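# Build a three-block arch with four table-mounted arms

## Task

Using any number of the four arms (arm1 at x=+0.65 y=+0.00 z=+0.72 facing +180; arm2 at x=+0.00 y=+0.65 z=+0.72 facing -90; arm3 at x=-0.65 y=+0.00 z=+0.72 facing +0; arm4 at x=+0.00 y=-0.65 z=+0.72 facing +90; metres in the scene frame, facing measured in degrees counter-clockwise from +x), make an arch from the three blocks. The two identical leaning blocks must each stand upright on one end, that end sitting flat on the table, tilted toward one another. The keystone must sit centred between them on their slanted tops, touching both with no gap at either contact. All three blocks must lie along one line. The arch must stand without any robot supporting it, and at the end every gripper must have released and the arms must be moved away.

## Robot and tools

Robots. Four identical i2rt Big YAM arms (arm1, arm2, arm3, arm4), each with six revolute joints, a two-finger gripper and one wrist camera. They are fixed to the tabletop at the positions and headings given in the task; at full extension a hand reaches roughly 1.0 m from its joint1 axis. The arms ignore one another: a slow or blocked arm does not pause the rest.

Frames. Everything is expressed in a single scene frame with its origin on the floor and +z up; the tabletop is near z=0.72. The hand point is midway between the fingertips; its z axis runs along the fingers and the fingers close along its y axis. Each robot's own base_link is its foot, whose exact pose is never printed.

execute_actions(actions, cameras). actions is a list holding a single action or nothing. An action is an object keyed by arm name; under each arm goes "joints", an object of absolute joint targets (not offsets) by name. Every arm is listed separately. Allowed keys and ranges: joint1_rad -2.879..2.879 (base yaw, positive is counter-clockwise seen from above, 0 points the arm along its foot's heading); joint2_rad 0..3.141 (shoulder, 0 has the upper arm lying back about level, increasing lifts it up then forward); joint3_rad 0..3.019 (elbow, 0 fully folded, increasing opens); joint4_rad -1.692..1.57 (hand pitch, positive tips fingers up); joint5_rad -1.57..1.57 (hand side swing, positive toward the arm's right); joint6_rad -2.094..2.094 (hand roll, positive clockwise viewed from behind); gripper_m 0..0.093 metres of fingertip separation. Angles are radians. Done tolerances: ±0.045, ±0.14, ±0.09, ±0.055, ±0.03, ±0.035 rad and ±0.003 m. All motions in one action start at once and may finish at different moments; joints move at unequal speeds, so the hand can sweep a wide curve between postures. A joint you omit may keep driving toward its previous target. Any unknown key or out-of-range number rejects the whole call and nothing moves. An empty list just returns state and images. cameras picks which images come back: arm1_cam_wrist, arm2_cam_wrist, arm3_cam_wrist, arm4_cam_wrist or "all"; omitted or null means all, [] means none. Images are taken when the call ends and the pictures line lists them in order.

wait(seconds): seconds from 0 to 10; commands nothing, lets the simulation run, then reports like an empty execute_actions.

zoom_image(camera, region): camera is one of the four wrist cameras in the latest result; region is [x0, y0, x1, y1] in that image's pixels, origin top-left, at most 504 by 504.

read_manual(section): only "licences"; gives the URDF licence text and moves nothing.

finished_scene(scene): pass the current scene's number once the arch stands alone and arms are clear. It cannot be reversed; its result reports success and gives the next task.

Result lines. joint_positions gives readings per arm. joint_status tells how each commanded motion of the last accepted action ended: reaching target; off_target (stopped short and may still push); contact_stop or time_out (the joint settles where it stopped, though after time_out it may keep a nearby target, within 0.375, 0.375, 0.113, 0.225, 0.075, 0.3 rad for joints 1-6, and keep pushing); not_followed (a self/inter-arm collision check held back that arm's joint targets, usually with a cause line; the gripper part still runs, and the held targets may be retried on later actions). on_its_own lists what the call did not command; its "held at" is the target being held, not the actual position. To stop a joint pushing, command its reported position. Tiny target changes may produce no motion. A joint carrying a load slowly sags. MOTOR HOT appears from 85 °C; at 100 °C an OVER-TEMPERATURE FAULT drops that whole arm and its gripper until cooled, and affected keys show limit_stop_at_motor_heat, in which case resend the target. A reported stop in one call cancels the remaining motion, wait and finished_scene calls in that same reply.

Cameras. Calibration lines give pinhole-plus-radial intrinsics K, distortion D, image size 896x504, T_world_to_cam (scene frame to camera, metres) and pos_world. Wrist camera poses follow from joint readings, so expect errors of a few millimetres and fractions of a degree, sometimes more. Camera lines are repeated when values change.

Cautions. The arms do not stop on contact and can press very hard; keep grips gentle (each finger pad can exert up to about 50-62 N) and avoid shoving blocks. Robot-to-robot presses end the run, and the collision check ignores fingers, gripper housings and wrist cameras and may react late, so keep idle arms well apart. Do not drop, slam or knock blocks, and never push anything out of the work area. Occasional brief disturbances may nudge loose objects, so confirm the arch still stands after releasing. Holding loads heats motors even while you deliberate, and the robot keeps its last command during your thinking. Faster robot motion is preferred.

Each tool is called after "Call:" by a JSON object that holds its "method" and its "body".

## Session

Call:
{"method": "execute_actions", "body": {"actions": []}}

Scene clock: 0.00 s.
arm1.joint_positions: joint1_rad=-0.410 joint2_rad=+0.500 joint3_rad=+1.361 joint4_rad=-1.419 joint5_rad=+0.162 joint6_rad=-0.615 gripper_m=+0.094
arm1.joint_status: not commanded
arm1.hand: x=+0.4954 y=+0.0944 z=+1.2896 quat_wxyz=(-0.300, +0.872, +0.052, -0.383) (m; scene frame)
arm2.joint_positions: joint1_rad=-0.197 joint2_rad=+0.400 joint3_rad=+1.516 joint4_rad=-1.467 joint5_rad=-0.180 joint6_rad=-0.673 gripper_m=+0.094
arm2.joint_status: not commanded
arm2.hand: x=+0.0077 y=+0.5517 z=+1.4221 quat_wxyz=(-0.264, -0.386, -0.722, +0.510) (m; scene frame)
arm3.joint_positions: joint1_rad=-0.231 joint2_rad=+0.499 joint3_rad=+1.569 joint4_rad=-1.536 joint5_rad=-0.231 joint6_rad=+0.167 gripper_m=+0.094
arm3.joint_status: not commanded
arm3.hand: x=-0.5248 y=+0.0006 z=+1.3463 quat_wxyz=(-0.523, -0.113, -0.840, -0.087) (m; scene frame)
arm4.joint_positions: joint1_rad=-0.161 joint2_rad=+0.238 joint3_rad=+1.496 joint4_rad=-1.496 joint5_rad=-0.166 joint6_rad=+0.736 gripper_m=+0.095
arm4.joint_status: not commanded
arm4.hand: x=-0.0254 y=-0.6135 z=+1.3988 quat_wxyz=(-0.250, +0.293, -0.733, -0.560) (m; scene frame)
pictures: arm1_cam_wrist, arm2_cam_wrist, arm3_cam_wrist, arm4_cam_wrist
Images, in order (width x height): arm1_cam_wrist 896x504, arm2_cam_wrist 896x504, arm3_cam_wrist 896x504, arm4_cam_wrist 896x504.

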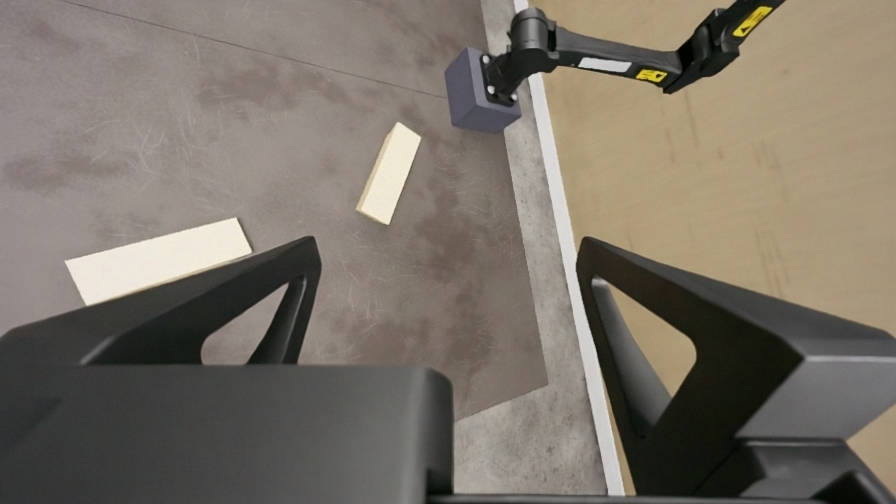

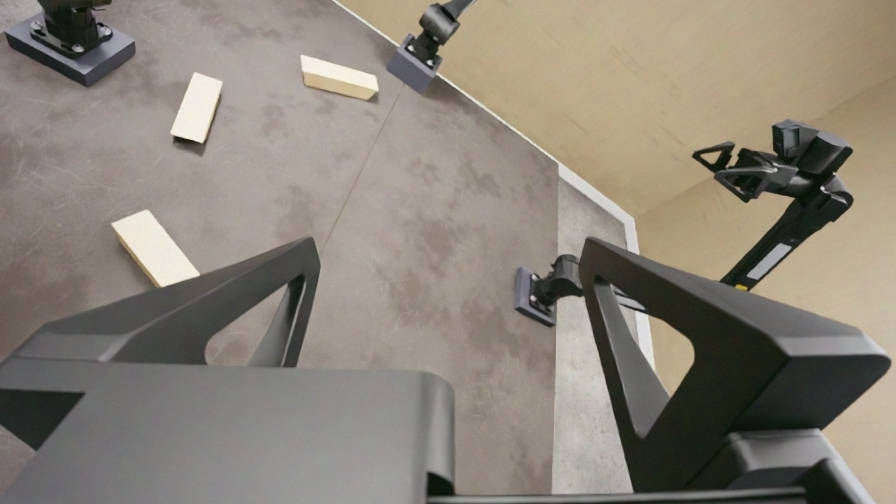

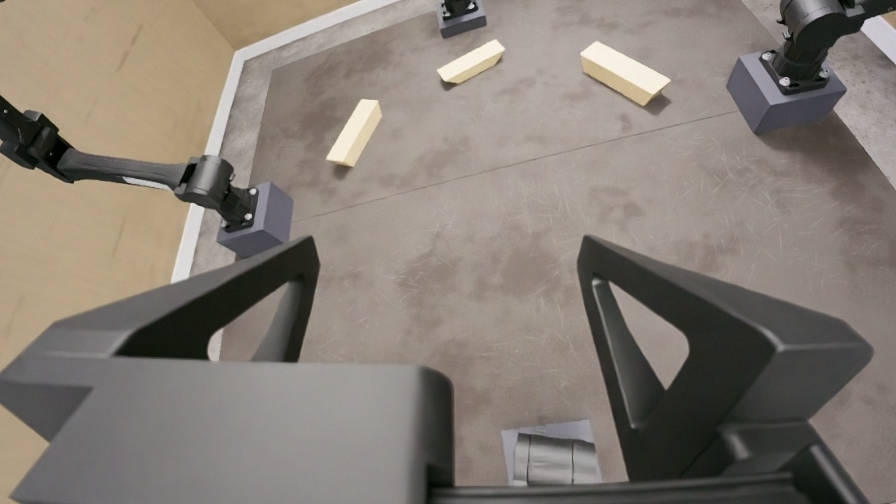

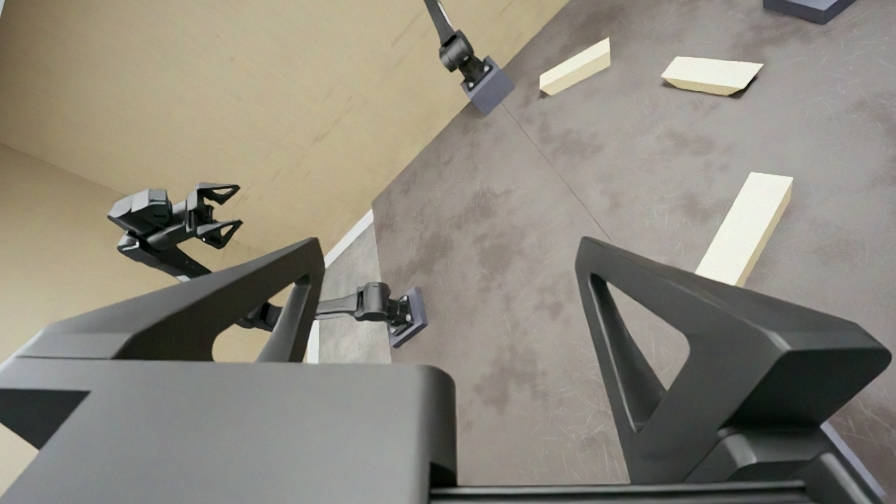

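Call:
{"method": "zoom_image", "body": {"camera": "arm3_cam_wrist", "region": [300,20,700,190]}}

Call:
{"method": "zoom_image", "body": {"camera": "arm1_cam_wrist", "region": [50,100,450,320]}}

Call:
{"method": "zoom_image", "body": {"camera": "arm4_cam_wrist", "region": [500,20,850,300]}}

Call:
{"method": "zoom_image", "body": {"camera": "arm2_cam_wrist", "region": [80,30,420,310]}}

Region (300, 20, 700, 190) of arm3_cam_wrist's 896x504 image, scaled by 1.260, with more detail than that image has; it fills the top 214 rows of this view, and the rest is white.

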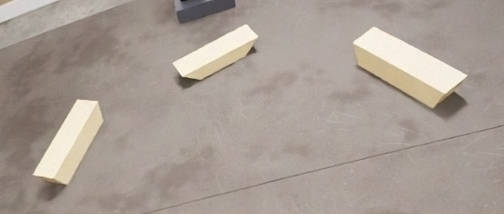

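Region (50, 100, 450, 320) of arm1_cam_wrist's 896x504 image, scaled by 1.260, with more detail than that image has; it fills the top 277 rows of this view, and the rest is white.

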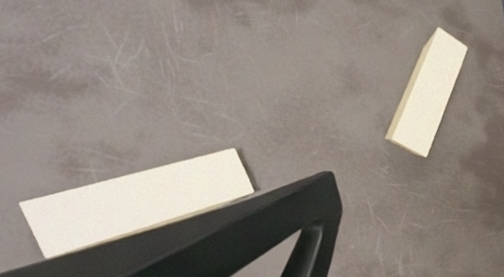

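Region (500, 20, 850, 300) of arm4_cam_wrist's 896x504 image, scaled by 1.440, with more detail than that image has; it fills the top 403 rows of this view, and the rest is white.

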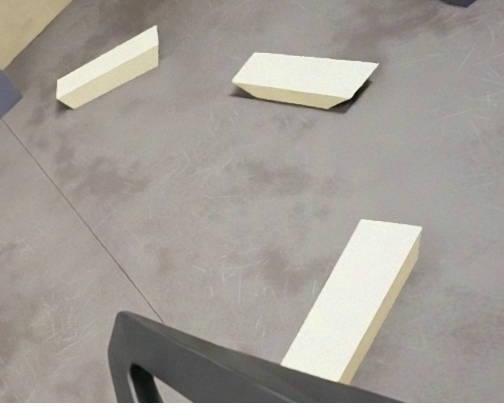

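Region (80, 30, 420, 310) of arm2_cam_wrist's 896x504 image, scaled by 1.482, with more detail than that image has; it fills the top 415 rows of this view, and the rest is white.

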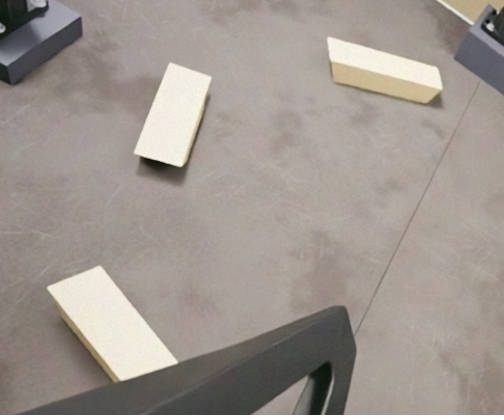

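Call:
{"method": "execute_actions", "body": {"actions": [{"arm1":{"joints":{"joint1_rad":0.04,"joint2_rad":1.043,"joint3_rad":0.902,"joint4_rad":-1.43,"joint5_rad":0,"joint6_rad":1.29}},"arm2":{"joints":{"joint1_rad":0.62,"joint2_rad":1.358,"joint3_rad":0.984,"joint4_rad":-1.197,"joint5_rad":0,"joint6_rad":-0.46}},"arm4":{"joints":{"joint1_rad":-0.66,"joint2_rad":1.27,"joint3_rad":0.94,"joint4_rad":-1.241,"joint5_rad":0,"joint6_rad":0.385}}}]}}

Scene clock: 15.33 s.
arm1.joint_positions: joint1_rad=+0.037 joint2_rad=+1.048 joint3_rad=+0.890 joint4_rad=-1.419 joint5_rad=+0.001 joint6_rad=+1.274 gripper_m=+0.094
arm1.joint_status: all done
arm1.hand: x=+0.3832 y=-0.0102 z=+0.9424 quat_wxyz=(-0.006, +0.815, -0.580, +0.005) (m; scene frame)
arm2.joint_positions: joint1_rad=+0.624 joint2_rad=+1.348 joint3_rad=+0.967 joint4_rad=-1.195 joint5_rad=+0.000 joint6_rad=-0.469 gripper_m=+0.094
arm2.joint_status: all done
arm2.hand: x=+0.2053 y=+0.3595 z=+0.9498 quat_wxyz=(+0.000, -0.241, -0.970, -0.003) (m; scene frame)
arm3.joint_positions: joint1_rad=-0.231 joint2_rad=+0.499 joint3_rad=+1.569 joint4_rad=-1.536 joint5_rad=-0.231 joint6_rad=+0.167 gripper_m=+0.094
arm3.joint_status: not commanded
arm3.hand: x=-0.5248 y=+0.0006 z=+1.3463 quat_wxyz=(-0.523, -0.113, -0.840, -0.087) (m; scene frame)
arm4.joint_positions: joint1_rad=-0.652 joint2_rad=+1.266 joint3_rad=+0.928 joint4_rad=-1.242 joint5_rad=-0.002 joint6_rad=+0.397 gripper_m=+0.095
arm4.joint_status: all done
arm4.hand: x=+0.2128 y=-0.3968 z=+0.9450 quat_wxyz=(+0.003, +0.235, -0.972, +0.010) (m; scene frame)
pictures: arm1_cam_wrist, arm2_cam_wrist, arm3_cam_wrist, arm4_cam_wrist
camera_calibration (this result's frames):
arm1_cam_wrist: T_world_to_cam=[[0.945294, 0.325807, 0.0164222, -0.372363], [0.254808, -0.76886, 0.586453, -0.653782], [0.203697, -0.550186, -0.809816, 0.803345], [0, 0, 0, 1]] pos_world=[0.354943, 0.0606414, 1.04009]
arm2_cam_wrist: T_world_to_cam=[[-0.463173, -0.886205, -0.01057, 0.427248], [-0.712075, 0.36501, 0.599764, -0.553596], [-0.527656, 0.285321, -0.800107, 0.890895], [0, 0, 0, 1]] pos_world=[0.273774, 0.326507, 1.04935]
arm4_cam_wrist: T_world_to_cam=[[0.460514, -0.887501, 0.0163858, -0.466847], [-0.712139, -0.358375, 0.603676, -0.5572], [-0.529891, -0.289671, -0.797061, 0.879269], [0, 0, 0, 1]] pos_world=[0.284103, -0.359315, 1.04485]
Images, in order (width x height): arm1_cam_wrist 896x504, arm2_cam_wrist 896x504, arm3_cam_wrist 896x504, arm4_cam_wrist 896x504.

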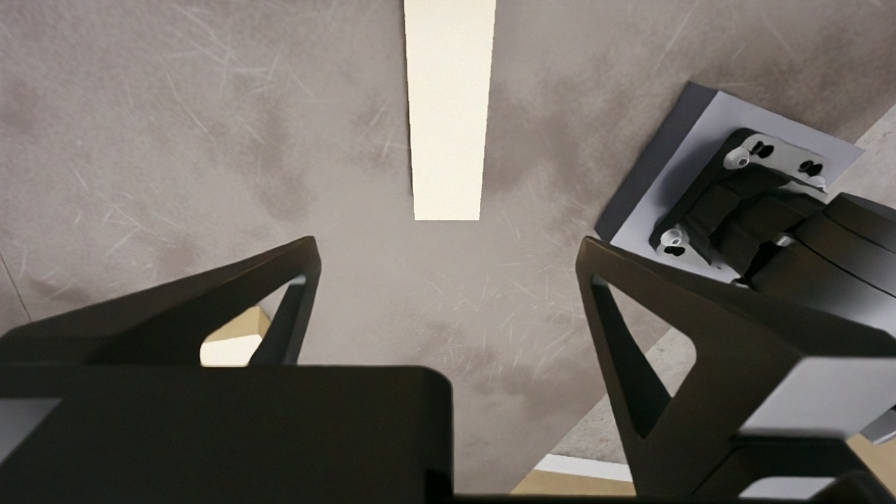

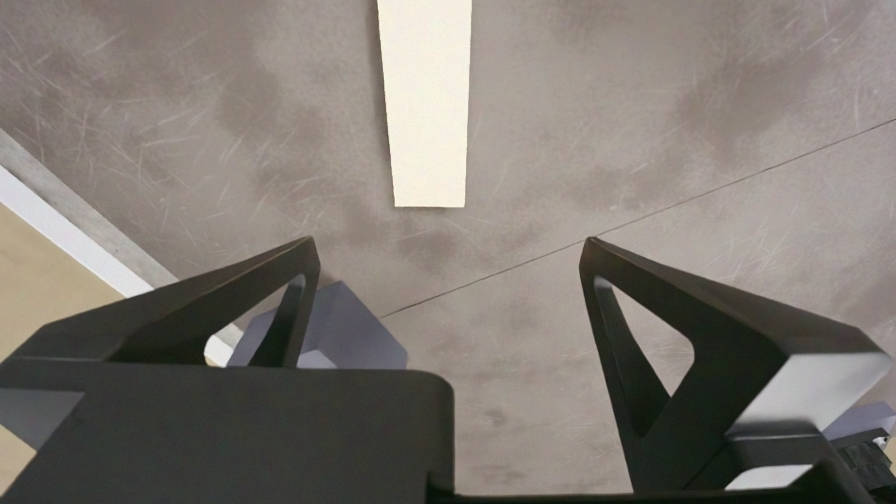

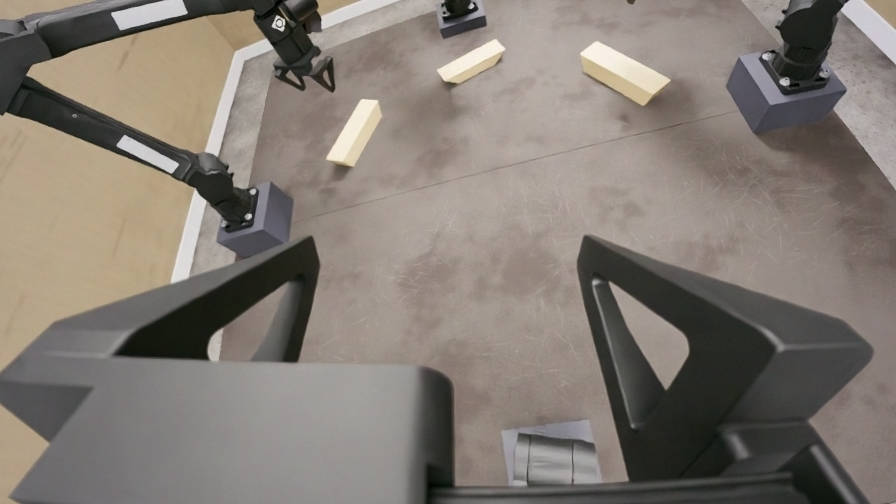

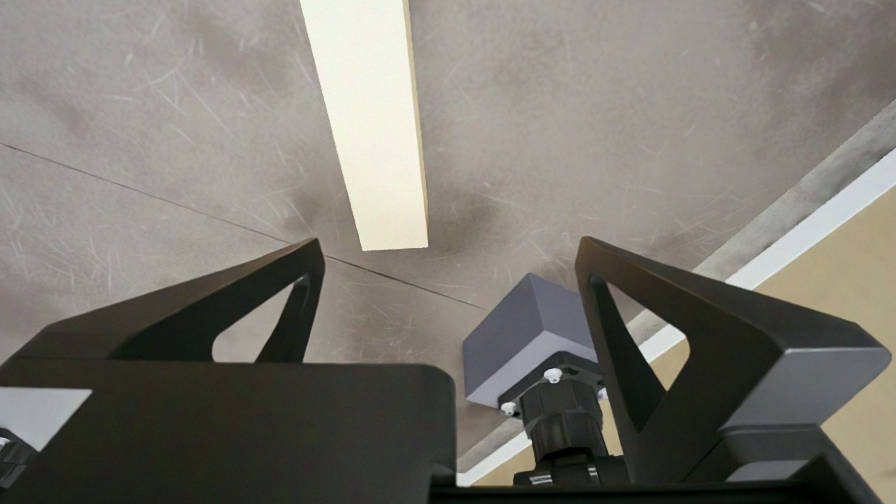

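Call:
{"method": "execute_actions", "body": {"actions": [{"arm1":{"joints":{"joint1_rad":-0.04,"joint2_rad":1.125,"joint3_rad":0.75,"joint4_rad":-1.195,"joint6_rad":1.215}},"arm2":{"joints":{"joint1_rad":0.678,"joint2_rad":1.495,"joint3_rad":0.9,"joint4_rad":-0.97,"joint6_rad":-0.42}},"arm4":{"joints":{"joint1_rad":-0.553,"joint2_rad":1.416,"joint3_rad":0.855,"joint4_rad":-1.005,"joint6_rad":0.46}}}], "cameras": ["arm1_cam_wrist","arm2_cam_wrist","arm4_cam_wrist"]}}

Scene clock: 19.77 s.
arm1.joint_positions: joint1_rad=-0.037 joint2_rad=+1.131 joint3_rad=+0.746 joint4_rad=-1.212 joint5_rad=+0.001 joint6_rad=+1.231 gripper_m=+0.094
arm1.joint_status: all done
arm1.hand: x=+0.3815 y=+0.0102 z=+0.8688 quat_wxyz=(-0.012, +0.805, -0.592, +0.013) (m; scene frame)
arm2.joint_positions: joint1_rad=+0.679 joint2_rad=+1.507 joint3_rad=+0.896 joint4_rad=-0.980 joint5_rad=+0.000 joint6_rad=-0.429 gripper_m=+0.094
arm2.joint_status: all done
arm2.hand: x=+0.2313 y=+0.3588 z=+0.8707 quat_wxyz=(+0.006, -0.234, -0.972, -0.007) (m; scene frame)
arm3.joint_positions: joint1_rad=-0.231 joint2_rad=+0.499 joint3_rad=+1.569 joint4_rad=-1.536 joint5_rad=-0.231 joint6_rad=+0.167 gripper_m=+0.094
arm3.joint_status: not commanded
arm3.hand: x=-0.5248 y=+0.0006 z=+1.3463 quat_wxyz=(-0.523, -0.113, -0.840, -0.087) (m; scene frame)
arm4.joint_positions: joint1_rad=-0.557 joint2_rad=+1.428 joint3_rad=+0.853 joint4_rad=-1.015 joint5_rad=-0.001 joint6_rad=+0.448 gripper_m=+0.095
arm4.joint_status: all done
arm4.hand: x=+0.1997 y=-0.3626 z=+0.8659 quat_wxyz=(+0.007, +0.256, -0.967, +0.014) (m; scene frame)
pictures: arm1_cam_wrist, arm2_cam_wrist, arm4_cam_wrist
camera_calibration (this result's frames):
arm1_cam_wrist: T_world_to_cam=[[0.954542, 0.29601, 0.0350353, -0.395642], [0.21895, -0.776051, 0.591443, -0.58514], [0.202262, -0.556887, -0.805585, 0.752289], [0, 0, 0, 1]] pos_world=[0.353614, 0.0819553, 0.965972]
arm2_cam_wrist: T_world_to_cam=[[-0.450011, -0.892872, -0.0164191, 0.442256], [-0.711902, 0.347579, 0.610233, -0.490316], [-0.539153, 0.2863, -0.792052, 0.836834], [0, 0, 0, 1]] pos_world=[0.301144, 0.325716, 0.969284]
arm4_cam_wrist: T_world_to_cam=[[0.499, -0.866324, 0.0219711, -0.433964], [-0.692261, -0.383233, 0.611479, -0.526241], [-0.521319, -0.320338, -0.790955, 0.801082], [0, 0, 0, 1]] pos_world=[0.269871, -0.321009, 0.96494]
Images, in order (width x height): arm1_cam_wrist 896x504, arm2_cam_wrist 896x504, arm4_cam_wrist 896x504.

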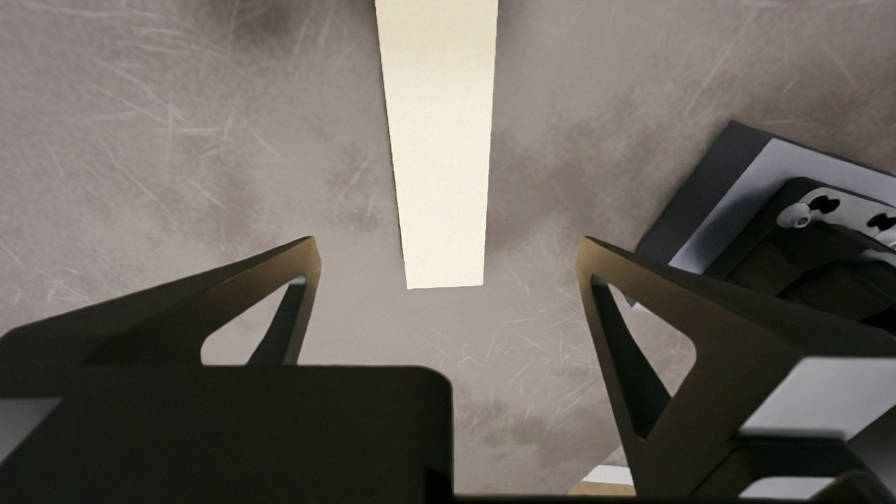

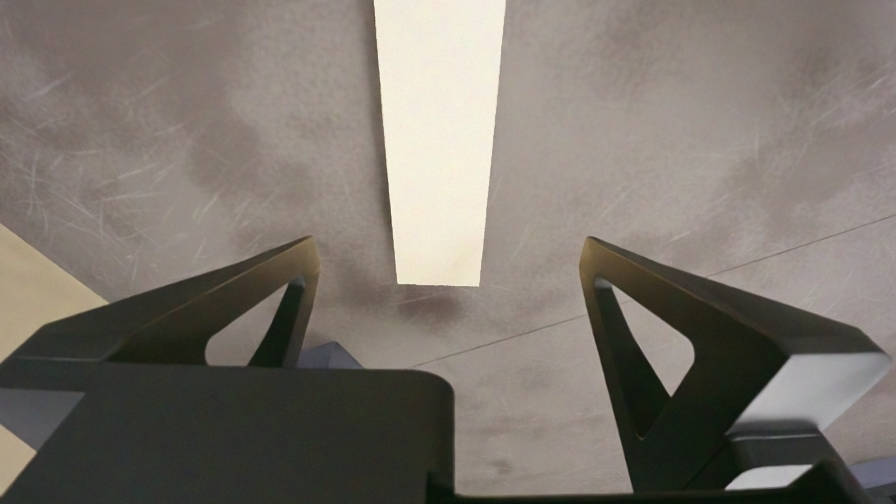

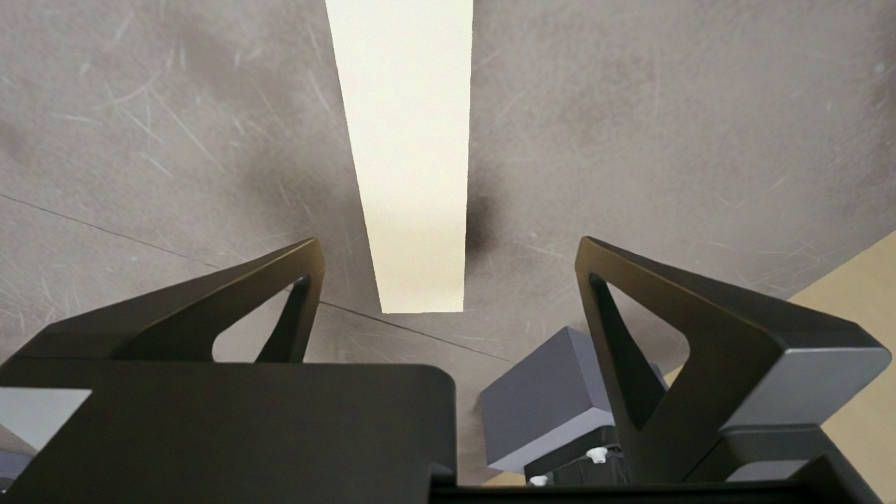

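Call:
{"method": "execute_actions", "body": {"actions": [{"arm4":{"joints":{"joint1_rad":-0.499,"joint6_rad":0.48}}}], "cameras": []}}

Call:
{"method": "execute_actions", "body": {"actions": [{"arm1":{"joints":{"joint2_rad":1.372,"joint3_rad":0.555,"joint4_rad":-0.741}},"arm2":{"joints":{"joint1_rad":0.683,"joint2_rad":1.77,"joint3_rad":0.812,"joint4_rad":-0.596}},"arm4":{"joints":{"joint2_rad":1.688,"joint3_rad":0.74,"joint4_rad":-0.606}}}], "cameras": ["arm1_cam_wrist","arm2_cam_wrist","arm4_cam_wrist"]}}

Scene clock: 23.13 s.
arm1.joint_positions: joint1_rad=-0.037 joint2_rad=+1.131 joint3_rad=+0.746 joint4_rad=-1.212 joint5_rad=+0.001 joint6_rad=+1.231 gripper_m=+0.094
arm1.joint_status: not commanded
arm1.hand: x=+0.3815 y=+0.0102 z=+0.8688 quat_wxyz=(-0.012, +0.805, -0.592, +0.013) (m; scene frame)
arm2.joint_positions: joint1_rad=+0.679 joint2_rad=+1.507 joint3_rad=+0.896 joint4_rad=-0.980 joint5_rad=+0.000 joint6_rad=-0.429 gripper_m=+0.094
arm2.joint_status: not commanded
arm2.hand: x=+0.2313 y=+0.3588 z=+0.8707 quat_wxyz=(+0.006, -0.234, -0.972, -0.007) (m; scene frame)
arm3.joint_positions: joint1_rad=-0.231 joint2_rad=+0.499 joint3_rad=+1.569 joint4_rad=-1.536 joint5_rad=-0.231 joint6_rad=+0.167 gripper_m=+0.094
arm3.joint_status: not commanded
arm3.hand: x=-0.5248 y=+0.0006 z=+1.3463 quat_wxyz=(-0.523, -0.113, -0.840, -0.087) (m; scene frame)
arm4.joint_positions: joint1_rad=-0.507 joint2_rad=+1.428 joint3_rad=+0.853 joint4_rad=-1.015 joint5_rad=-0.001 joint6_rad=+0.468 gripper_m=+0.095
arm4.joint_status: all done
arm4.hand: x=+0.1851 y=-0.3530 z=+0.8657 quat_wxyz=(+0.007, +0.270, -0.963, +0.014) (m; scene frame)
pictures: none
No camera images: the call's "cameras" was empty. Leave "cameras" out to get every camera's image.

Scene clock: 24.30 s.
arm1.joint_positions: joint1_rad=-0.040 joint2_rad=+1.365 joint3_rad=+0.562 joint4_rad=-0.759 joint5_rad=+0.000 joint6_rad=+1.229 gripper_m=+0.094
arm1.joint_status: all done
arm1.hand: x=+0.3738 y=+0.0116 z=+0.7502 quat_wxyz=(-0.002, +0.805, -0.593, -0.001) (m; scene frame)
arm2.joint_positions: joint1_rad=+0.679 joint2_rad=+1.783 joint3_rad=+0.810 joint4_rad=-0.606 joint5_rad=+0.000 joint6_rad=-0.428 gripper_m=+0.094
arm2.joint_status: all done
arm2.hand: x=+0.2365 y=+0.3530 z=+0.7478 quat_wxyz=(+0.001, -0.234, -0.972, -0.003) (m; scene frame)
arm3.joint_positions: joint1_rad=-0.231 joint2_rad=+0.499 joint3_rad=+1.569 joint4_rad=-1.536 joint5_rad=-0.231 joint6_rad=+0.167 gripper_m=+0.094
arm3.joint_status: not commanded
arm3.hand: x=-0.5248 y=+0.0006 z=+1.3463 quat_wxyz=(-0.523, -0.113, -0.840, -0.087) (m; scene frame)
arm4.joint_positions: joint1_rad=-0.507 joint2_rad=+1.699 joint3_rad=+0.738 joint4_rad=-0.616 joint5_rad=-0.001 joint6_rad=+0.469 gripper_m=+0.095
arm4.joint_status: all done
arm4.hand: x=+0.1877 y=-0.3518 z=+0.7427 quat_wxyz=(+0.002, +0.270, -0.963, +0.010) (m; scene frame)
pictures: arm1_cam_wrist, arm2_cam_wrist, arm4_cam_wrist
camera_calibration (this result's frames):
arm1_cam_wrist: T_world_to_cam=[[0.955479, 0.295051, 0.0020435, -0.360078], [0.238572, -0.77662, 0.583048, -0.513246], [0.173616, -0.556603, -0.812435, 0.674878], [0, 0, 0, 1]] pos_world=[0.349324, 0.0832833, 0.848278]
arm2_cam_wrist: T_world_to_cam=[[-0.450287, -0.892812, -0.0112806, 0.433587], [-0.71634, 0.353684, 0.601469, -0.404167], [-0.533009, 0.278914, -0.798817, 0.750171], [0, 0, 0, 1]] pos_world=[0.305566, 0.320826, 0.847233]
arm4_cam_wrist: T_world_to_cam=[[0.523913, -0.85161, 0.0166135, -0.411456], [-0.684762, -0.409507, 0.602831, -0.459313], [-0.506574, -0.327207, -0.797696, 0.700666], [0, 0, 0, 1]] pos_world=[0.255986, -0.309229, 0.842642]
Images, in order (width x height): arm1_cam_wrist 896x504, arm2_cam_wrist 896x504, arm4_cam_wrist 896x504.

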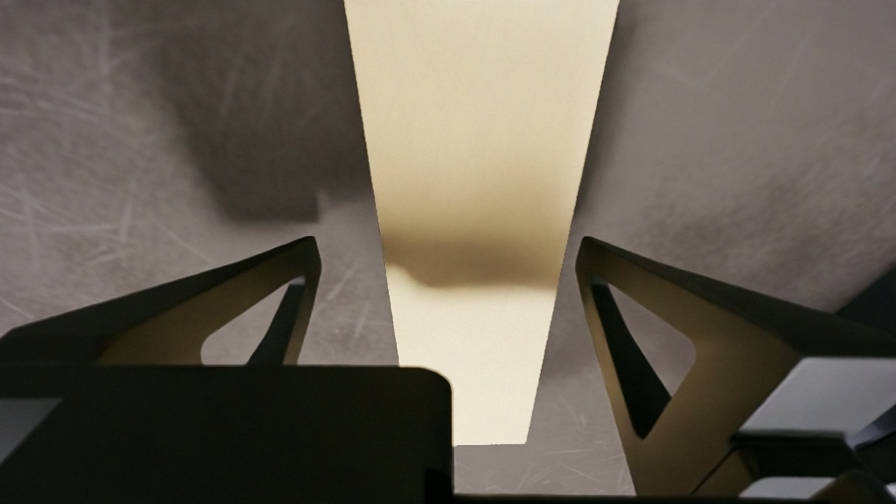

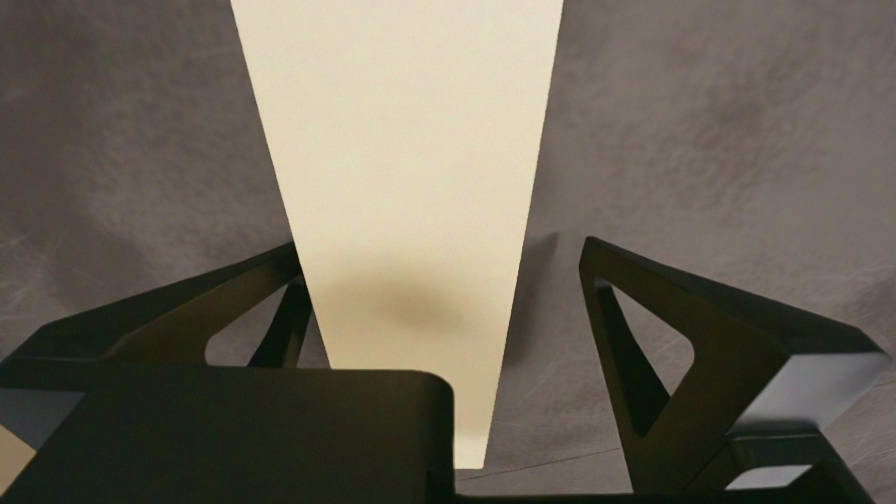

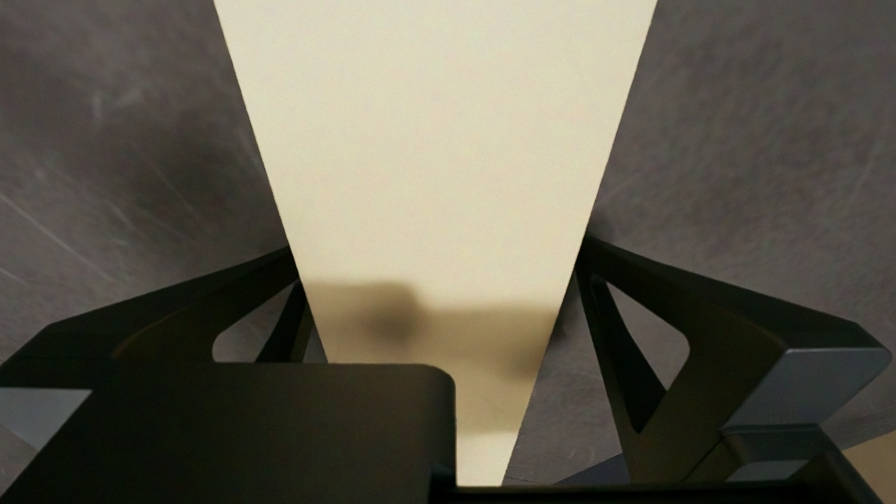

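Call:
{"method": "execute_actions", "body": {"actions": [{"arm1":{"joints":{"gripper_m":0.02}},"arm2":{"joints":{"gripper_m":0.02}},"arm4":{"joints":{"gripper_m":0.02}}}], "cameras": ["arm3_cam_wrist"]}}

Scene clock: 25.73 s.
arm1.joint_positions: joint1_rad=-0.040 joint2_rad=+1.365 joint3_rad=+0.561 joint4_rad=-0.757 joint5_rad=+0.000 joint6_rad=+1.229 gripper_m=+0.058
arm1.joint_status: gripper_m off_target (ended at +0.058, target +0.020)
arm1.hand: x=+0.3738 y=+0.0116 z=+0.7500 quat_wxyz=(-0.002, +0.806, -0.593, -0.002) (m; scene frame)
arm2.joint_positions: joint1_rad=+0.682 joint2_rad=+1.783 joint3_rad=+0.810 joint4_rad=-0.604 joint5_rad=-0.002 joint6_rad=-0.427 gripper_m=+0.058
arm2.joint_status: gripper_m off_target (ended at +0.058, target +0.020)
arm2.hand: x=+0.2379 y=+0.3534 z=+0.7478 quat_wxyz=(+0.000, -0.234, -0.972, -0.003) (m; scene frame)
arm3.joint_positions: joint1_rad=-0.231 joint2_rad=+0.499 joint3_rad=+1.569 joint4_rad=-1.536 joint5_rad=-0.231 joint6_rad=+0.167 gripper_m=+0.094
arm3.joint_status: not commanded
arm3.hand: x=-0.5248 y=+0.0006 z=+1.3463 quat_wxyz=(-0.523, -0.113, -0.840, -0.087) (m; scene frame)
arm4.joint_positions: joint1_rad=-0.507 joint2_rad=+1.699 joint3_rad=+0.738 joint4_rad=-0.615 joint5_rad=-0.002 joint6_rad=+0.470 gripper_m=+0.060
arm4.joint_status: gripper_m off_target (ended at +0.060, target +0.020)
arm4.hand: x=+0.1876 y=-0.3512 z=+0.7427 quat_wxyz=(+0.002, +0.269, -0.963, +0.009) (m; scene frame)
pictures: arm3_cam_wrist
Images, in order (width x height): arm3_cam_wrist 896x504.

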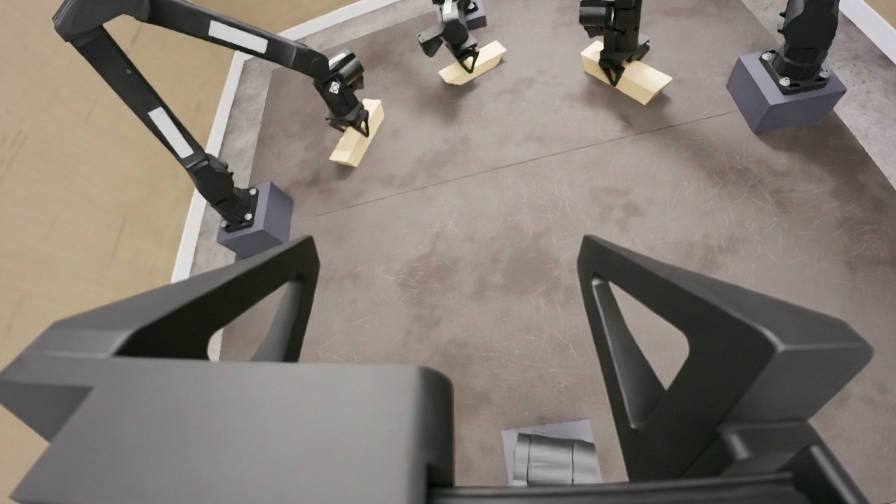

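Call:
{"method": "execute_actions", "body": {"actions": [{"arm1":{"joints":{"joint2_rad":1.043,"joint3_rad":0.902,"joint4_rad":-1.43}},"arm2":{"joints":{"joint2_rad":1.358,"joint3_rad":0.984,"joint4_rad":-1.197}},"arm4":{"joints":{"joint2_rad":1.27,"joint3_rad":0.94,"joint4_rad":-1.241}},"arm3":{"joints":{"joint1_rad":0,"joint2_rad":0.6,"joint3_rad":0.15,"joint4_rad":0.85,"joint5_rad":0,"joint6_rad":0}}}], "cameras": []}}

Call:
{"method": "execute_actions", "body": {"actions": [{"arm1":{"joints":{"joint1_rad":0,"joint6_rad":1.571}},"arm2":{"joints":{"joint1_rad":0,"joint6_rad":0,"joint2_rad":1.327,"joint3_rad":0.371,"joint4_rad":0.436}},"arm4":{"joints":{"joint1_rad":0,"joint6_rad":0,"joint2_rad":1.276,"joint3_rad":0.384,"joint4_rad":0.372}}}]}}

Scene clock: 30.17 s.
arm1.joint_positions: joint1_rad=-0.040 joint2_rad=+1.040 joint3_rad=+0.882 joint4_rad=-1.413 joint5_rad=+0.000 joint6_rad=+1.229 gripper_m=+0.058
arm1.joint_status: all done
arm1.hand: x=+0.3846 y=+0.0103 z=+0.9415 quat_wxyz=(-0.005, +0.806, -0.593, +0.002) (m; scene frame)
arm2.joint_positions: joint1_rad=+0.682 joint2_rad=+1.369 joint3_rad=+0.952 joint4_rad=-1.188 joint5_rad=-0.002 joint6_rad=-0.427 gripper_m=+0.058
arm2.joint_status: all done
arm2.hand: x=+0.2196 y=+0.3752 z=+0.9377 quat_wxyz=(+0.011, -0.234, -0.972, -0.012) (m; scene frame)
arm3.joint_positions: joint1_rad=-0.007 joint2_rad=+0.608 joint3_rad=+0.144 joint4_rad=+0.823 joint5_rad=-0.003 joint6_rad=+0.015 gripper_m=+0.094
arm3.joint_status: all done
arm3.hand: x=-0.3299 y=-0.0080 z=+1.0660 quat_wxyz=(-0.822, -0.012, -0.570, -0.007) (m; scene frame)
arm4.joint_positions: joint1_rad=-0.507 joint2_rad=+1.273 joint3_rad=+0.913 joint4_rad=-1.231 joint5_rad=-0.002 joint6_rad=+0.470 gripper_m=+0.060
arm4.joint_status: all done
arm4.hand: x=+0.1724 y=-0.3714 z=+0.9367 quat_wxyz=(+0.007, +0.269, -0.963, +0.014) (m; scene frame)
pictures: none
No camera images: the call's "cameras" was empty. Leave "cameras" out to get every camera's image.

Scene clock: 32.00 s.
arm1.joint_positions: joint1_rad=-0.005 joint2_rad=+1.040 joint3_rad=+0.882 joint4_rad=-1.413 joint5_rad=+0.000 joint6_rad=+1.556 gripper_m=+0.058
arm1.joint_status: all done
arm1.hand: x=+0.3844 y=+0.0012 z=+0.9415 quat_wxyz=(-0.005, +0.710, -0.704, +0.001) (m; scene frame)
arm2.joint_positions: joint1_rad=+0.002 joint2_rad=+1.344 joint3_rad=+0.349 joint4_rad=+0.395 joint5_rad=+0.002 joint6_rad=-0.009 gripper_m=+0.058
arm2.joint_status: all done
arm2.hand: x=-0.0040 y=+0.2384 z=+0.8771 quat_wxyz=(-0.327, -0.626, -0.625, +0.331) (m; scene frame)
arm3.joint_positions: joint1_rad=-0.007 joint2_rad=+0.608 joint3_rad=+0.144 joint4_rad=+0.823 joint5_rad=-0.003 joint6_rad=+0.015 gripper_m=+0.094
arm3.joint_status: not commanded
arm3.hand: x=-0.3299 y=-0.0080 z=+1.0660 quat_wxyz=(-0.822, -0.012, -0.570, -0.007) (m; scene frame)
arm4.joint_positions: joint1_rad=-0.011 joint2_rad=+1.285 joint3_rad=+0.364 joint4_rad=+0.333 joint5_rad=-0.002 joint6_rad=+0.011 gripper_m=+0.060
arm4.joint_status: all done
arm4.hand: x=+0.0245 y=-0.2355 z=+0.8744 quat_wxyz=(-0.338, +0.605, -0.646, -0.320) (m; scene frame)
pictures: arm1_cam_wrist, arm2_cam_wrist, arm3_cam_wrist, arm4_cam_wrist
camera_calibration (this result's frames):
arm1_cam_wrist: T_world_to_cam=[[0.999929, 0.00726165, 0.00946576, -0.391282], [0.000383344, -0.812568, 0.582866, -0.543632], [0.0119241, -0.582821, -0.812513, 0.884944], [0, 0, 0, 1]] pos_world=[0.380911, 0.0768669, 1.0396]
arm2_cam_wrist: T_world_to_cam=[[-0.999975, -0.00358806, 0.00605933, -0.00498457], [-0.0053477, 0.946756, -0.321909, 0.0577755], [-0.00458168, -0.321933, -0.946751, 1.03235], [0, 0, 0, 1]] pos_world=[0.0000544087, 0.27763, 0.996005]
arm3_cam_wrist: T_world_to_cam=[[-0.00357811, -0.999732, -0.0228707, 0.0164456], [-0.271712, 0.0229823, -0.962104, 0.9388], [0.962372, 0.00277172, -0.271721, 0.734872], [0, 0, 0, 1]] pos_world=[-0.452079, -0.00717151, 1.10328]
arm4_cam_wrist: T_world_to_cam=[[0.998182, -0.0602664, -0.0010331, -0.038959], [-0.0573208, -0.943815, -0.325466, 0.0677262], [0.0186396, 0.324933, -0.945553, 1.03109], [0, 0, 0, 1]] pos_world=[0.0235511, -0.273464, 0.996956]
Images, in order (width x height): arm1_cam_wrist 896x504, arm2_cam_wrist 896x504, arm3_cam_wrist 896x504, arm4_cam_wrist 896x504.

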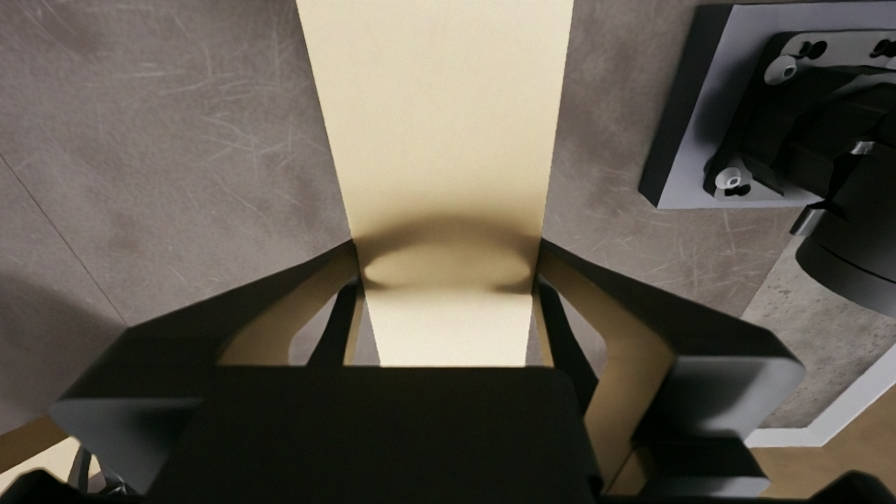

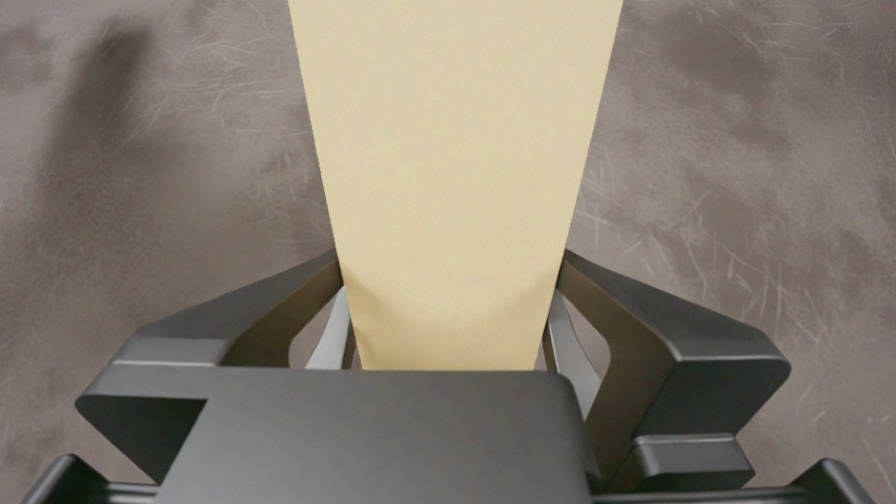

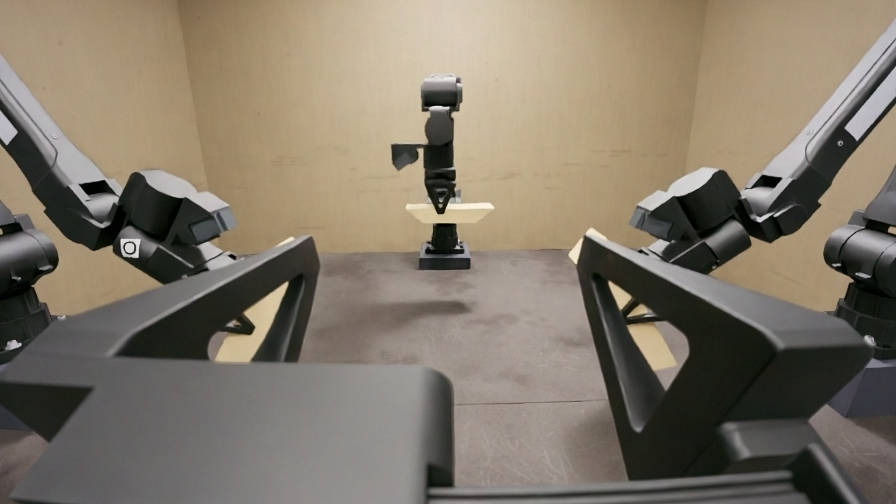

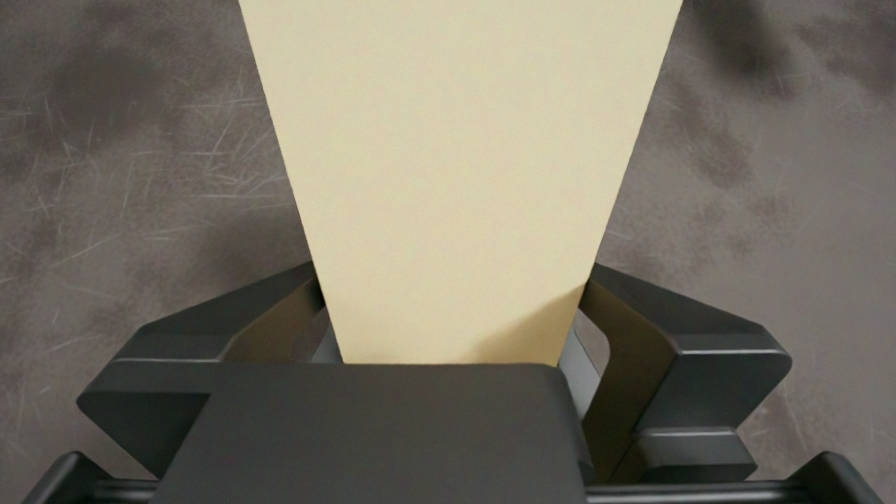

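Call:
{"method": "zoom_image", "body": {"camera": "arm3_cam_wrist", "region": [390,180,510,240]}}

Call:
{"method": "execute_actions", "body": {"actions": [{"arm3":{"joints":{"joint2_rad":0.05,"joint3_rad":0.05,"joint4_rad":0.5}}}], "cameras": ["arm3_cam_wrist"]}}

Region (390, 180, 510, 240) of arm3_cam_wrist's 896x504 image, scaled by 4.200, with more detail than that image has.

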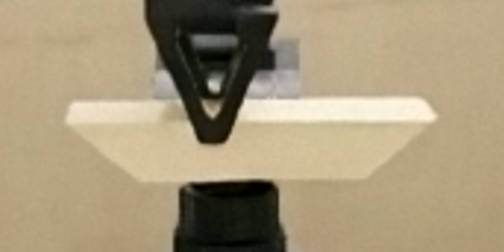

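Scene clock: 33.67 s.
arm1.joint_positions: joint1_rad=-0.005 joint2_rad=+1.040 joint3_rad=+0.882 joint4_rad=-1.413 joint5_rad=+0.000 joint6_rad=+1.556 gripper_m=+0.058
arm1.joint_status: not commanded
arm1.hand: x=+0.3844 y=+0.0012 z=+0.9415 quat_wxyz=(-0.005, +0.710, -0.704, +0.001) (m; scene frame)
arm2.joint_positions: joint1_rad=+0.002 joint2_rad=+1.344 joint3_rad=+0.349 joint4_rad=+0.395 joint5_rad=+0.002 joint6_rad=-0.009 gripper_m=+0.058
arm2.joint_status: not commanded
arm2.hand: x=-0.0040 y=+0.2384 z=+0.8771 quat_wxyz=(-0.327, -0.626, -0.625, +0.331) (m; scene frame)
arm3.joint_positions: joint1_rad=-0.007 joint2_rad=+0.056 joint3_rad=+0.039 joint4_rad=+0.516 joint5_rad=-0.003 joint6_rad=+0.015 gripper_m=+0.094
arm3.joint_status: all done
arm3.hand: x=-0.4063 y=-0.0075 z=+1.0793 quat_wxyz=(-0.860, -0.012, -0.511, -0.007) (m; scene frame)
arm4.joint_positions: joint1_rad=-0.011 joint2_rad=+1.285 joint3_rad=+0.364 joint4_rad=+0.333 joint5_rad=-0.002 joint6_rad=+0.011 gripper_m=+0.060
arm4.joint_status: not commanded
arm4.hand: x=+0.0245 y=-0.2355 z=+0.8744 quat_wxyz=(-0.338, +0.605, -0.646, -0.320) (m; scene frame)
pictures: arm3_cam_wrist
camera_calibration (this result's frames):
arm3_cam_wrist: T_world_to_cam=[[-0.00259977, -0.999755, -0.0219722, 0.0164192], [-0.133635, 0.0221226, -0.990784, 1.0178], [0.991027, 0.000360448, -0.13366, 0.67465], [0, 0, 0, 1]] pos_world=[-0.53254, -0.00634429, 1.09895]
Images, in order (width x height): arm3_cam_wrist 896x504.

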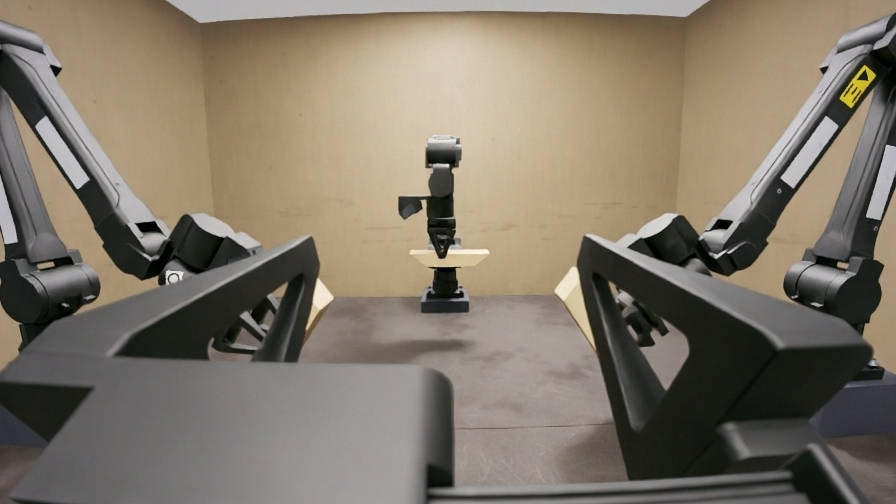

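Call:
{"method": "execute_actions", "body": {"actions": [{"arm3":{"joints":{"joint1_rad":-0.42,"joint4_rad":0.3}}}], "cameras": ["arm3_cam_wrist"]}}

Call:
{"method": "zoom_image", "body": {"camera": "arm3_cam_wrist", "region": [320,120,600,370]}}

Scene clock: 35.73 s.
arm1.joint_positions: joint1_rad=-0.005 joint2_rad=+1.040 joint3_rad=+0.882 joint4_rad=-1.413 joint5_rad=+0.000 joint6_rad=+1.556 gripper_m=+0.058
arm1.joint_status: not commanded
arm1.hand: x=+0.3844 y=+0.0012 z=+0.9415 quat_wxyz=(-0.005, +0.710, -0.704, +0.001) (m; scene frame)
arm2.joint_positions: joint1_rad=+0.002 joint2_rad=+1.344 joint3_rad=+0.349 joint4_rad=+0.395 joint5_rad=+0.002 joint6_rad=-0.009 gripper_m=+0.058
arm2.joint_status: not commanded
arm2.hand: x=-0.0040 y=+0.2384 z=+0.8771 quat_wxyz=(-0.327, -0.626, -0.625, +0.331) (m; scene frame)
arm3.joint_positions: joint1_rad=-0.414 joint2_rad=+0.056 joint3_rad=+0.039 joint4_rad=+0.316 joint5_rad=-0.001 joint6_rad=+0.015 gripper_m=+0.094
arm3.joint_status: all done
arm3.hand: x=-0.4100 y=-0.1118 z=+1.0323 quat_wxyz=(-0.787, -0.133, -0.582, +0.156) (m; scene frame)
arm4.joint_positions: joint1_rad=-0.011 joint2_rad=+1.285 joint3_rad=+0.364 joint4_rad=+0.333 joint5_rad=-0.002 joint6_rad=+0.011 gripper_m=+0.060
arm4.joint_status: not commanded
arm4.hand: x=+0.0245 y=-0.2355 z=+0.8744 quat_wxyz=(-0.338, +0.605, -0.646, -0.320) (m; scene frame)
pictures: arm3_cam_wrist
camera_calibration (this result's frames):
arm3_cam_wrist: T_world_to_cam=[[-0.401357, -0.915665, -0.0216708, -0.243313], [-0.297655, 0.152772, -0.94237, 0.870491], [0.866207, -0.371776, -0.333869, 0.785985], [0, 0, 0, 1]] pos_world=[-0.519375, -0.0635692, 1.07747]
Images, in order (width x height): arm3_cam_wrist 896x504.

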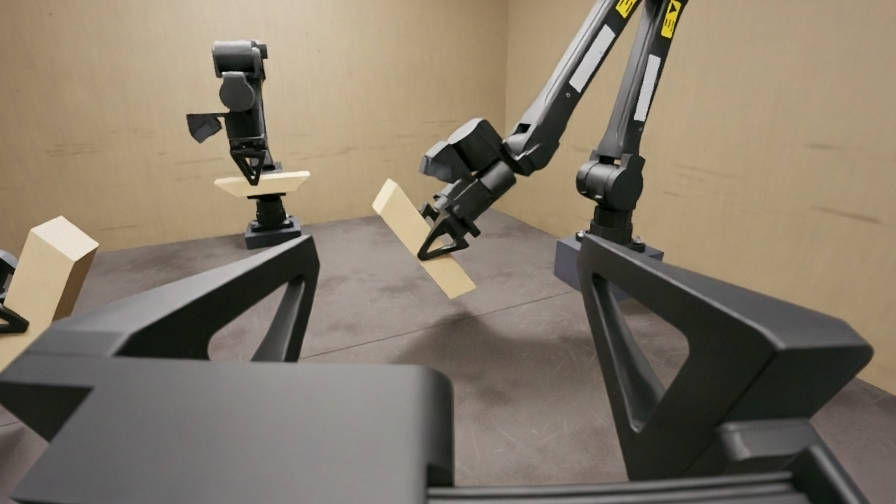

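Region (320, 120, 600, 370) of arm3_cam_wrist's 896x504 image, scaled by 1.800, with more detail than that image has; it fills the top 450 rows of this view, and the rest is white.

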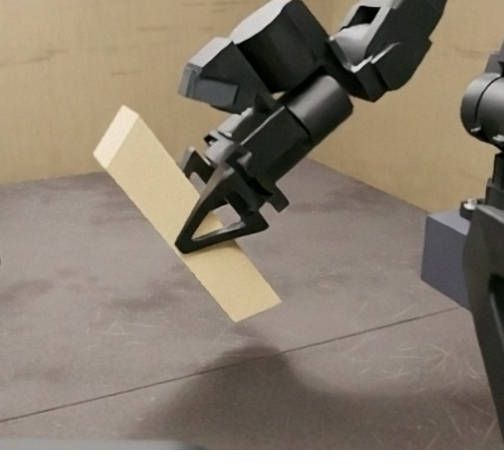

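Call:
{"method": "execute_actions", "body": {"actions": [{"arm2":{"joints":{"joint1_rad":0.02,"joint6_rad":0,"joint2_rad":1.775,"joint3_rad":0.55,"joint4_rad":0.92}},"arm4":{"joints":{"joint1_rad":0.03,"joint6_rad":0,"joint2_rad":1.727,"joint3_rad":0.55,"joint4_rad":0.87}},"arm3":{"joints":{"joint1_rad":0,"joint4_rad":0.35}}}], "cameras": ["arm3_cam_wrist"]}}

Scene clock: 40.70 s.
arm1.joint_positions: joint1_rad=-0.005 joint2_rad=+1.040 joint3_rad=+0.882 joint4_rad=-1.413 joint5_rad=+0.000 joint6_rad=+1.556 gripper_m=+0.058
arm1.joint_status: not commanded
arm1.hand: x=+0.3844 y=+0.0012 z=+0.9415 quat_wxyz=(-0.005, +0.710, -0.704, +0.001) (m; scene frame)
arm2.joint_positions: joint1_rad=+0.014 joint2_rad=+1.805 joint3_rad=+0.521 joint4_rad=+0.874 joint5_rad=+0.002 joint6_rad=-0.009 gripper_m=+0.058
arm2.joint_status: all done
arm2.hand: x=+0.0013 y=+0.1425 z=+0.8403 quat_wxyz=(-0.387, -0.589, -0.594, +0.388) (m; scene frame)
arm3.joint_positions: joint1_rad=-0.006 joint2_rad=+0.056 joint3_rad=+0.039 joint4_rad=+0.322 joint5_rad=-0.001 joint6_rad=+0.015 gripper_m=+0.094
arm3.joint_status: all done
arm3.hand: x=-0.3878 y=-0.0070 z=+1.0356 quat_wxyz=(-0.806, -0.013, -0.591, -0.007) (m; scene frame)
arm4.joint_positions: joint1_rad=+0.018 joint2_rad=+1.747 joint3_rad=+0.519 joint4_rad=+0.828 joint5_rad=+0.000 joint6_rad=+0.010 gripper_m=+0.060
arm4.joint_status: all done
arm4.hand: x=+0.0157 y=-0.1416 z=+0.8360 quat_wxyz=(-0.392, +0.581, -0.603, -0.381) (m; scene frame)
pictures: arm3_cam_wrist
camera_calibration (this result's frames):
arm3_cam_wrist: T_world_to_cam=[[-0.00476037, -0.999715, -0.0233779, 0.0166017], [-0.321601, 0.0236667, -0.94658, 0.858312], [0.946863, 0.00301229, -0.321622, 0.827954], [0, 0, 0, 1]] pos_world=[-0.507847, -0.00621047, 1.07914]
Images, in order (width x height): arm3_cam_wrist 896x504.

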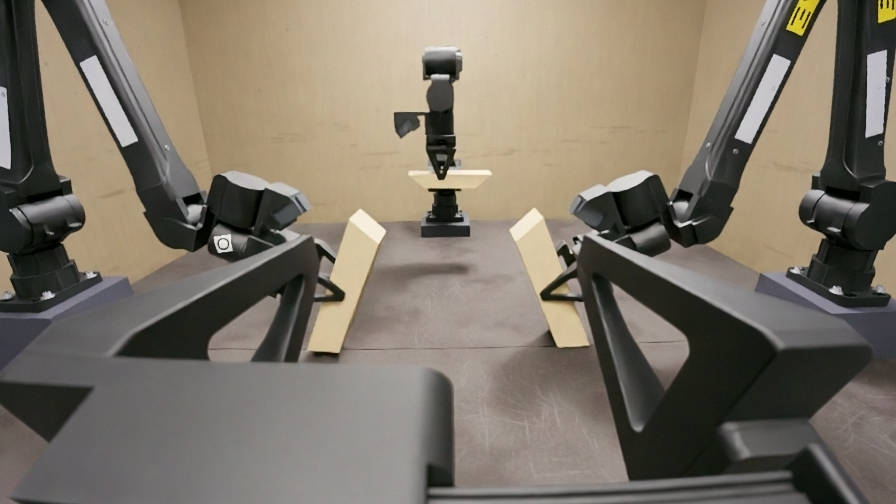

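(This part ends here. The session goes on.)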